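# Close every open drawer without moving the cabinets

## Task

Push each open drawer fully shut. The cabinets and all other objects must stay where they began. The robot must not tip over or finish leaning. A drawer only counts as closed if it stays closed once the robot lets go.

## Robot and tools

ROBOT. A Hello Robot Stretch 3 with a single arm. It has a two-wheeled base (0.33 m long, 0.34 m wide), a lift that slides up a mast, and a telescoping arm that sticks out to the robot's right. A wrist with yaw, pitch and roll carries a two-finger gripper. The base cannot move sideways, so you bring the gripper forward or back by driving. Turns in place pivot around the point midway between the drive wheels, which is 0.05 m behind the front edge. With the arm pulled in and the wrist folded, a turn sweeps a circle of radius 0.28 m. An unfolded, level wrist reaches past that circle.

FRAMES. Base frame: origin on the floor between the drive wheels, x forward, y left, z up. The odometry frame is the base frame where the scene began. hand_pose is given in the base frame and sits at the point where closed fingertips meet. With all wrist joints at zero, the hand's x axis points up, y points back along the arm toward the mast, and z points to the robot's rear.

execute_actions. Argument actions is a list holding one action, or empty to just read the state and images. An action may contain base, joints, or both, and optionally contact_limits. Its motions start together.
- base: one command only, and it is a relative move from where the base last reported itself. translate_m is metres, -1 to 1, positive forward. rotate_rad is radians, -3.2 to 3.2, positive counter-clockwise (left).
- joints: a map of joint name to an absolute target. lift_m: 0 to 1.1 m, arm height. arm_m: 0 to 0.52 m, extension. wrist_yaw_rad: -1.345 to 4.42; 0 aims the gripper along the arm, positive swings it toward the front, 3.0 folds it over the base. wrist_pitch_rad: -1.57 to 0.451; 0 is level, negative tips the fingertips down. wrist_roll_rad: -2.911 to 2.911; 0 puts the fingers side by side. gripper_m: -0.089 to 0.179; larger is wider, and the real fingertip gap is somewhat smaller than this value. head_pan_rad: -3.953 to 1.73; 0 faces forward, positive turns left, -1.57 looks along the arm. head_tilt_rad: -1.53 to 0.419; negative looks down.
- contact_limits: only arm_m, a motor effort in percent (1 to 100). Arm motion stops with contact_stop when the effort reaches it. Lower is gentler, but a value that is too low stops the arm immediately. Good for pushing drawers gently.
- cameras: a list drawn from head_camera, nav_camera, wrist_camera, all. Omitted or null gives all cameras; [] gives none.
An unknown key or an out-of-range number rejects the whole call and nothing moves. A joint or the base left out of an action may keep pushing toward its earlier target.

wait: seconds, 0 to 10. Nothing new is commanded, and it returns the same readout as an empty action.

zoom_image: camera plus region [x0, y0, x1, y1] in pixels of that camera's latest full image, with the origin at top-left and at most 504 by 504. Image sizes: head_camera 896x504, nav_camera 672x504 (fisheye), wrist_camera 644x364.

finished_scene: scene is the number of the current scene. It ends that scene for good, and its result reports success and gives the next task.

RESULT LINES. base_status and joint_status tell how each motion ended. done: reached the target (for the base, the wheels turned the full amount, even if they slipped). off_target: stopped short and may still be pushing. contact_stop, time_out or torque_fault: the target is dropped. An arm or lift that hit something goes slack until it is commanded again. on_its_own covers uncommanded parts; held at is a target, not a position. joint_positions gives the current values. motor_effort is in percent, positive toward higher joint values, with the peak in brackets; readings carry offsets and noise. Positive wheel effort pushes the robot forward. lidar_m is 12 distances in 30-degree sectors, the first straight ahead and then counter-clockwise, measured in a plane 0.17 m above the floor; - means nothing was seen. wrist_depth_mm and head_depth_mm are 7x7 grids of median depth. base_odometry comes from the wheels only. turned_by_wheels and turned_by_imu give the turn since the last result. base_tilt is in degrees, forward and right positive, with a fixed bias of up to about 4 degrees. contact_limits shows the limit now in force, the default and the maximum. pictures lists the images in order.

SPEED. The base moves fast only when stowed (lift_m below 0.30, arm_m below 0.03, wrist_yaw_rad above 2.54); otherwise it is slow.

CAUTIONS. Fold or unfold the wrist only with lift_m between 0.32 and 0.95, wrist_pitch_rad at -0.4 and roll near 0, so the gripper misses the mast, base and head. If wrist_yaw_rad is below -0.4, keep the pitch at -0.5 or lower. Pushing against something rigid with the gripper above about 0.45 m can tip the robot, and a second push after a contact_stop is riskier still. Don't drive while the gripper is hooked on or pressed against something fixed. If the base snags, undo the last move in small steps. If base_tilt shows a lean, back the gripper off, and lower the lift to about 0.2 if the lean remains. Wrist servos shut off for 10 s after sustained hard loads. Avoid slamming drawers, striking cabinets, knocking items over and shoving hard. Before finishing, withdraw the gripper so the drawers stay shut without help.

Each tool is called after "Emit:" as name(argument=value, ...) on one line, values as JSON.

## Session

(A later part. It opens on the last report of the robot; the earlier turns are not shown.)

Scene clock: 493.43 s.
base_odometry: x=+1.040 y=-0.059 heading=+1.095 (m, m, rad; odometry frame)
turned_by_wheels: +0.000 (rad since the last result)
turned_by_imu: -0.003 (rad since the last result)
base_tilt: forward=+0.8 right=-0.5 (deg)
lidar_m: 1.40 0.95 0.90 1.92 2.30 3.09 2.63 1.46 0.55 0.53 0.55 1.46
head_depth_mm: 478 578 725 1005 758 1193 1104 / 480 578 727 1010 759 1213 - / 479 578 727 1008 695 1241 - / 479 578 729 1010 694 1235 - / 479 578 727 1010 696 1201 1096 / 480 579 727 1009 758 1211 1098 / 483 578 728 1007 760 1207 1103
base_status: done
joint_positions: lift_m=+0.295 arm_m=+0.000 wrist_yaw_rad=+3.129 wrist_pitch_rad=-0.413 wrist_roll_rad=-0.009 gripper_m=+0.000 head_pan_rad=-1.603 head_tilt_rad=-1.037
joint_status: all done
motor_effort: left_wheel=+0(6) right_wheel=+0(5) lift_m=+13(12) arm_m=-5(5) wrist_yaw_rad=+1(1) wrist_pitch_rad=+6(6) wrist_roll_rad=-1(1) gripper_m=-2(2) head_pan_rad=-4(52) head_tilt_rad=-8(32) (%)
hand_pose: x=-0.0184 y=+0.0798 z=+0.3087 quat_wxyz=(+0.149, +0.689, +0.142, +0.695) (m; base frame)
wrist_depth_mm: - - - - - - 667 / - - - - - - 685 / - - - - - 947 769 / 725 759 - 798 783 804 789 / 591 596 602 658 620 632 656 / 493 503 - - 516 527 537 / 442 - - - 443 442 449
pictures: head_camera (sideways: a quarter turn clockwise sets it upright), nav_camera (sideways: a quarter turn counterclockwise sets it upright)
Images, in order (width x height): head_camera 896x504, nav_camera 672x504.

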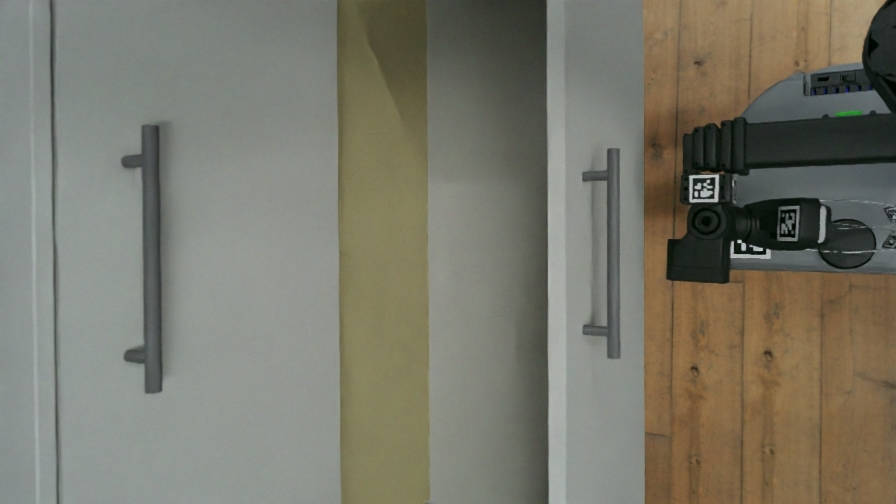

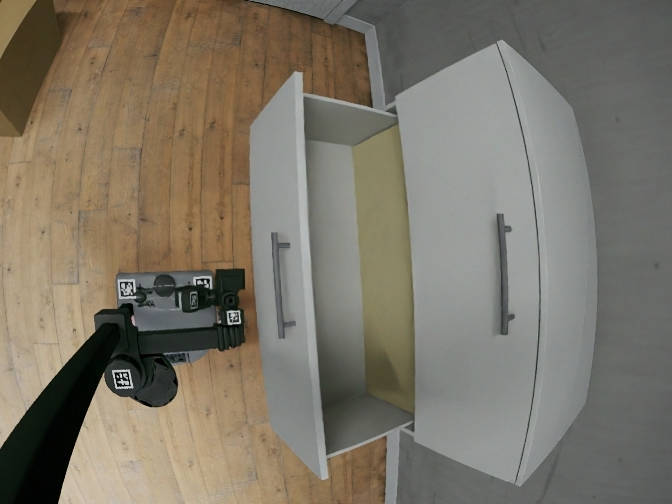

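Emit:
execute_actions(actions=[{"joints": {"arm_m": 0.047}, "contact_limits": {"arm_m": 20}}], cameras=[])

Emit:
execute_actions(actions=[{"joints": {"arm_m": 0.322}, "contact_limits": {"arm_m": 30}}], cameras=["head_camera", "nav_camera"])

Scene clock: 499.70 s.
base_odometry: x=+1.040 y=-0.059 heading=+1.095 (m, m, rad; odometry frame)
turned_by_wheels: +0.000 (rad since the last result)
turned_by_imu: +0.000 (rad since the last result)
base_tilt: forward=+0.8 right=-0.3 (deg)
lidar_m: 1.41 0.95 0.90 1.93 2.30 3.10 2.64 1.46 0.55 0.53 0.55 1.46
head_depth_mm: 479 577 727 1010 762 1193 1101 / 479 577 727 1007 762 1204 - / 479 577 727 1006 698 - - / 479 577 726 1008 698 1180 - / 479 577 727 1010 698 1205 1095 / 481 578 728 1011 760 1206 1096 / 482 576 728 1007 761 1198 1101
base_status: not commanded
joint_positions: lift_m=+0.295 arm_m=+0.047 wrist_yaw_rad=+3.135 wrist_pitch_rad=-0.413 wrist_roll_rad=-0.009 gripper_m=+0.000 head_pan_rad=-1.603 head_tilt_rad=-1.037
joint_status: all done
motor_effort: left_wheel=+0(0) right_wheel=+2(3) lift_m=+12(12) arm_m=+6(9) wrist_yaw_rad=-4(4) wrist_pitch_rad=+6(6) wrist_roll_rad=-1(1) gripper_m=-2(2) head_pan_rad=-4(4) head_tilt_rad=-8(9) (%)
contact_limits: arm_m 20 (drawing in: default 32, maximum 51; extending or still: default 42, maximum 69)
hand_pose: x=-0.0197 y=+0.0335 z=+0.3086 quat_wxyz=(+0.147, +0.689, +0.144, +0.695) (m; base frame)
wrist_depth_mm: - - - - - - 687 / - - - - - - 734 / - - - - - 962 803 / 749 754 752 774 788 811 822 / 595 594 607 665 635 630 647 / 492 523 - - 517 519 530 / 437 - - - 440 442 450
pictures: none
No camera images: the call's "cameras" was empty. Leave "cameras" out to get every camera's image.

Scene clock: 502.97 s.
base_odometry: x=+1.040 y=-0.059 heading=+1.095 (m, m, rad; odometry frame)
turned_by_wheels: +0.000 (rad since the last result)
turned_by_imu: +0.000 (rad since the last result)
base_tilt: forward=+0.7 right=-0.4 (deg)
lidar_m: 1.41 0.95 0.90 1.93 2.30 3.09 2.63 1.46 0.55 0.53 0.55 1.47
head_depth_mm: 478 577 726 972 1302 1194 1102 / 479 578 726 970 1304 1195 - / 479 577 726 921 1308 1217 - / 479 577 728 924 1310 1210 - / 479 576 727 970 1310 1200 1095 / 481 577 728 970 1307 1205 1097 / 483 578 729 972 1316 1206 1101
base_status: not commanded
joint_positions: lift_m=+0.295 arm_m=+0.322 wrist_yaw_rad=+3.133 wrist_pitch_rad=-0.413 wrist_roll_rad=-0.009 gripper_m=+0.000 head_pan_rad=-1.603 head_tilt_rad=-1.037
joint_status: all done
motor_effort: left_wheel=+1(1) right_wheel=-2(4) lift_m=+12(12) arm_m=+6(12) wrist_yaw_rad=-3(10) wrist_pitch_rad=+6(6) wrist_roll_rad=+0(1) gripper_m=-3(3) head_pan_rad=-4(4) head_tilt_rad=-8(7) (%)
contact_limits: arm_m 30 (drawing in: default 32, maximum 51; extending or still: default 42, maximum 69)
hand_pose: x=-0.0194 y=-0.2415 z=+0.3086 quat_wxyz=(+0.147, +0.689, +0.143, +0.695) (m; base frame)
wrist_depth_mm: - - - - - 977 894 / - - - - - - 957 / - - - - - - - / 740 748 - - 794 813 823 / 593 624 - - 634 633 658 / 499 489 - - 522 526 535 / 426 425 - - 441 448 452
pictures: head_camera (sideways: a quarter turn clockwise sets it upright), nav_camera (sideways: a quarter turn counterclockwise sets it upright)
Images, in order (width x height): head_camera 896x504, nav_camera 672x504.

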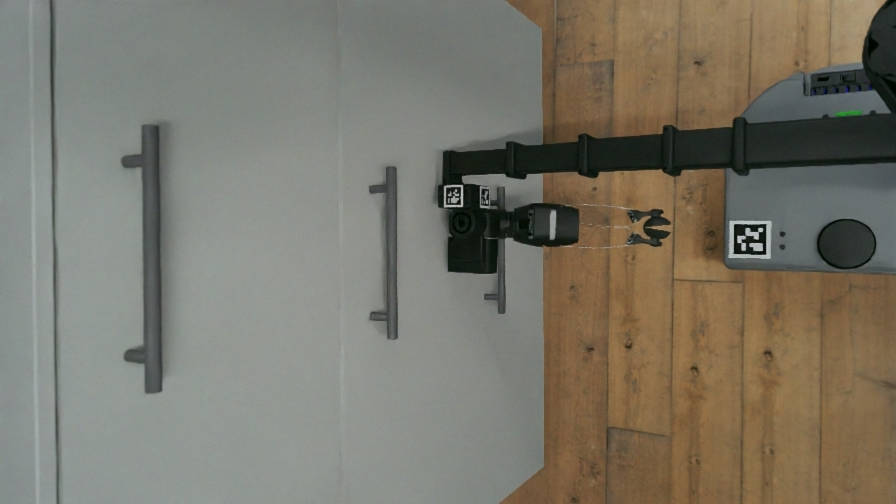

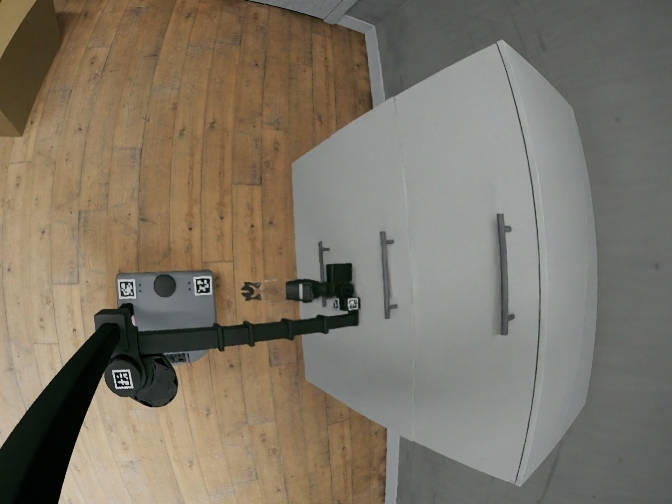

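A few mm remain. Final gentle push.

Emit:
execute_actions(actions=[{"joints": {"arm_m": 0.335}, "contact_limits": {"arm_m": 20}}], cameras=["head_camera"])

Scene clock: 505.40 s.
base_odometry: x=+1.040 y=-0.059 heading=+1.095 (m, m, rad; odometry frame)
turned_by_wheels: +0.000 (rad since the last result)
turned_by_imu: -0.001 (rad since the last result)
base_tilt: forward=+0.6 right=-0.3 (deg)
lidar_m: 1.40 0.95 0.90 1.92 2.30 3.07 2.64 1.45 0.55 0.53 0.55 1.46
head_depth_mm: 479 577 725 978 1303 1200 1104 / 479 577 729 982 1302 1201 - / 479 579 727 935 1311 1212 - / 480 579 729 935 1308 1225 - / 480 580 726 982 1306 1199 1097 / 480 579 729 985 1305 1195 1093 / 482 579 726 984 1315 1209 1100
base_status: not commanded
joint_positions: lift_m=+0.295 arm_m=+0.327 wrist_yaw_rad=+3.140 wrist_pitch_rad=-0.413 wrist_roll_rad=-0.009 gripper_m=+0.000 head_pan_rad=-1.604 head_tilt_rad=-1.038
joint_status: arm_m contact_stop (moved +0.005 of +0.013)
on_its_own: arm_m is slack since a contact_stop, until your next command for it (your +0.335 is given up)
motor_effort: left_wheel=-4(7) right_wheel=+8(21) lift_m=+13(13) arm_m=+0(24) wrist_yaw_rad=-7(18) wrist_pitch_rad=+6(7) wrist_roll_rad=-1(1) gripper_m=-2(2) head_pan_rad=-4(4) head_tilt_rad=-7(9) (%)
contact_limits: arm_m 20 (drawing in: default 32, maximum 51; extending or still: default 42, maximum 69)
hand_pose: x=-0.0209 y=-0.2469 z=+0.3085 quat_wxyz=(+0.145, +0.689, +0.146, +0.695) (m; base frame)
wrist_depth_mm: - - - - - - 892 / - - - - - - 953 / - - - - - - - / 733 773 - - 798 823 809 / 602 618 - - 627 642 651 / 498 496 - - 514 519 526 / 424 428 - - 441 450 454
pictures: head_camera (sideways: a quarter turn clockwise sets it upright)
Images, in order (width x height): head_camera 896x504.

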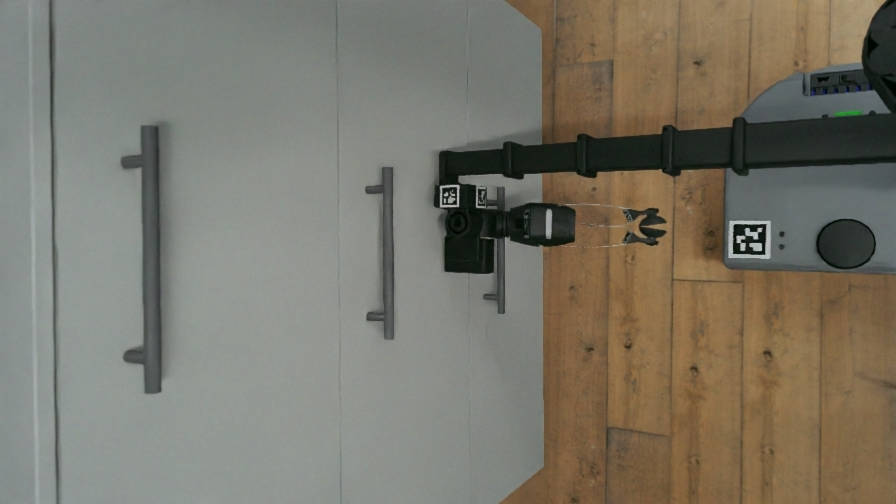

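Emit:
execute_actions(actions=[{"joints": {"arm_m": 0.28, "head_pan_rad": -0.95, "head_tilt_rad": -0.9}}], cameras=["all"])

Scene clock: 511.87 s.
base_odometry: x=+1.040 y=-0.059 heading=+1.095 (m, m, rad; odometry frame)
turned_by_wheels: +0.000 (rad since the last result)
turned_by_imu: +0.000 (rad since the last result)
base_tilt: forward=+0.8 right=-0.4 (deg)
lidar_m: 1.41 0.95 0.90 1.93 2.30 3.09 2.64 1.46 0.55 0.53 0.55 1.46
head_depth_mm: 600 521 603 716 863 1179 1129 / 603 562 659 788 1000 1215 1100 / 603 610 723 892 1164 1244 1125 / 615 666 806 1021 1336 1242 1108 / 1250 1511 1813 1647 1409 1246 1110 / 1391 1701 1900 1630 1412 1244 1109 / 1477 1661 1822 1646 1421 1237 1109
base_status: not commanded
joint_positions: lift_m=+0.295 arm_m=+0.280 wrist_yaw_rad=+3.132 wrist_pitch_rad=-0.413 wrist_roll_rad=-0.009 gripper_m=+0.000 head_pan_rad=-0.957 head_tilt_rad=-0.903
joint_status: all done
motor_effort: left_wheel=-1(3) right_wheel=+1(8) lift_m=+13(13) arm_m=-6(7) wrist_yaw_rad=-1(7) wrist_pitch_rad=+6(6) wrist_roll_rad=-1(1) gripper_m=-3(2) head_pan_rad=+4(49) head_tilt_rad=+3(18) (%)
hand_pose: x=-0.0190 y=-0.2003 z=+0.3085 quat_wxyz=(+0.148, +0.689, +0.143, +0.695) (m; base frame)
wrist_depth_mm: - - - - - 984 860 / - - - - - - 934 / - - - - - - - / 729 756 - 888 779 792 834 / 599 609 - - 634 636 641 / 496 - - - 519 525 535 / 427 - - - 438 446 455
pictures: head_camera (sideways: a quarter turn clockwise sets it upright), nav_camera (sideways: a quarter turn counterclockwise sets it upright), wrist_camera
Images, in order (width x height): head_camera 896x504, nav_camera 672x504, wrist_camera 644x364.

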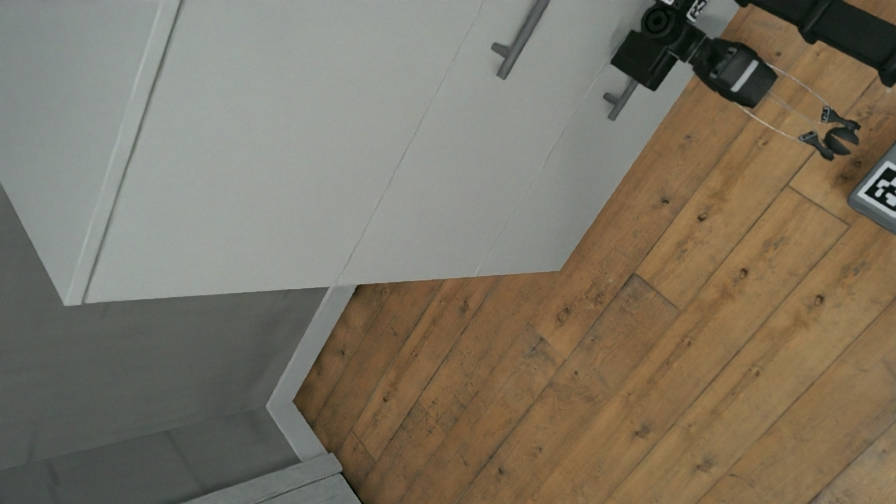

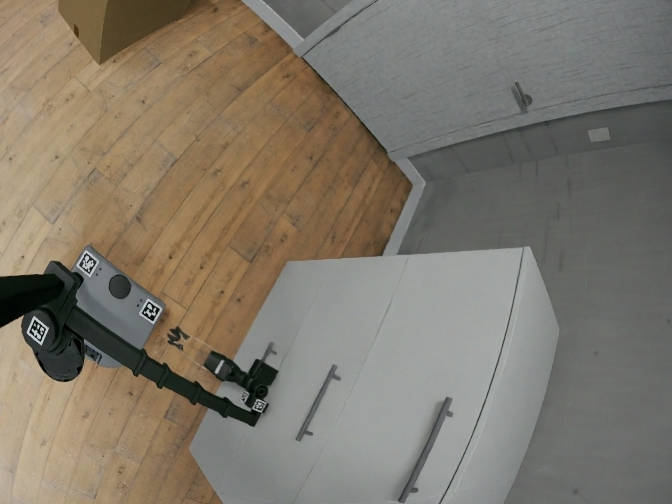

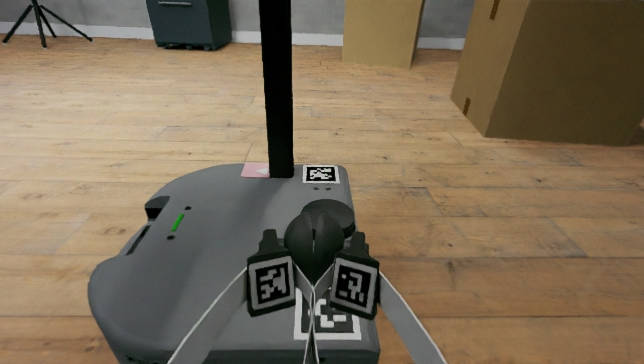

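All three cabinets are flush and closed.

Emit:
finished_scene(scene=1)

The scene is finished: the task was done.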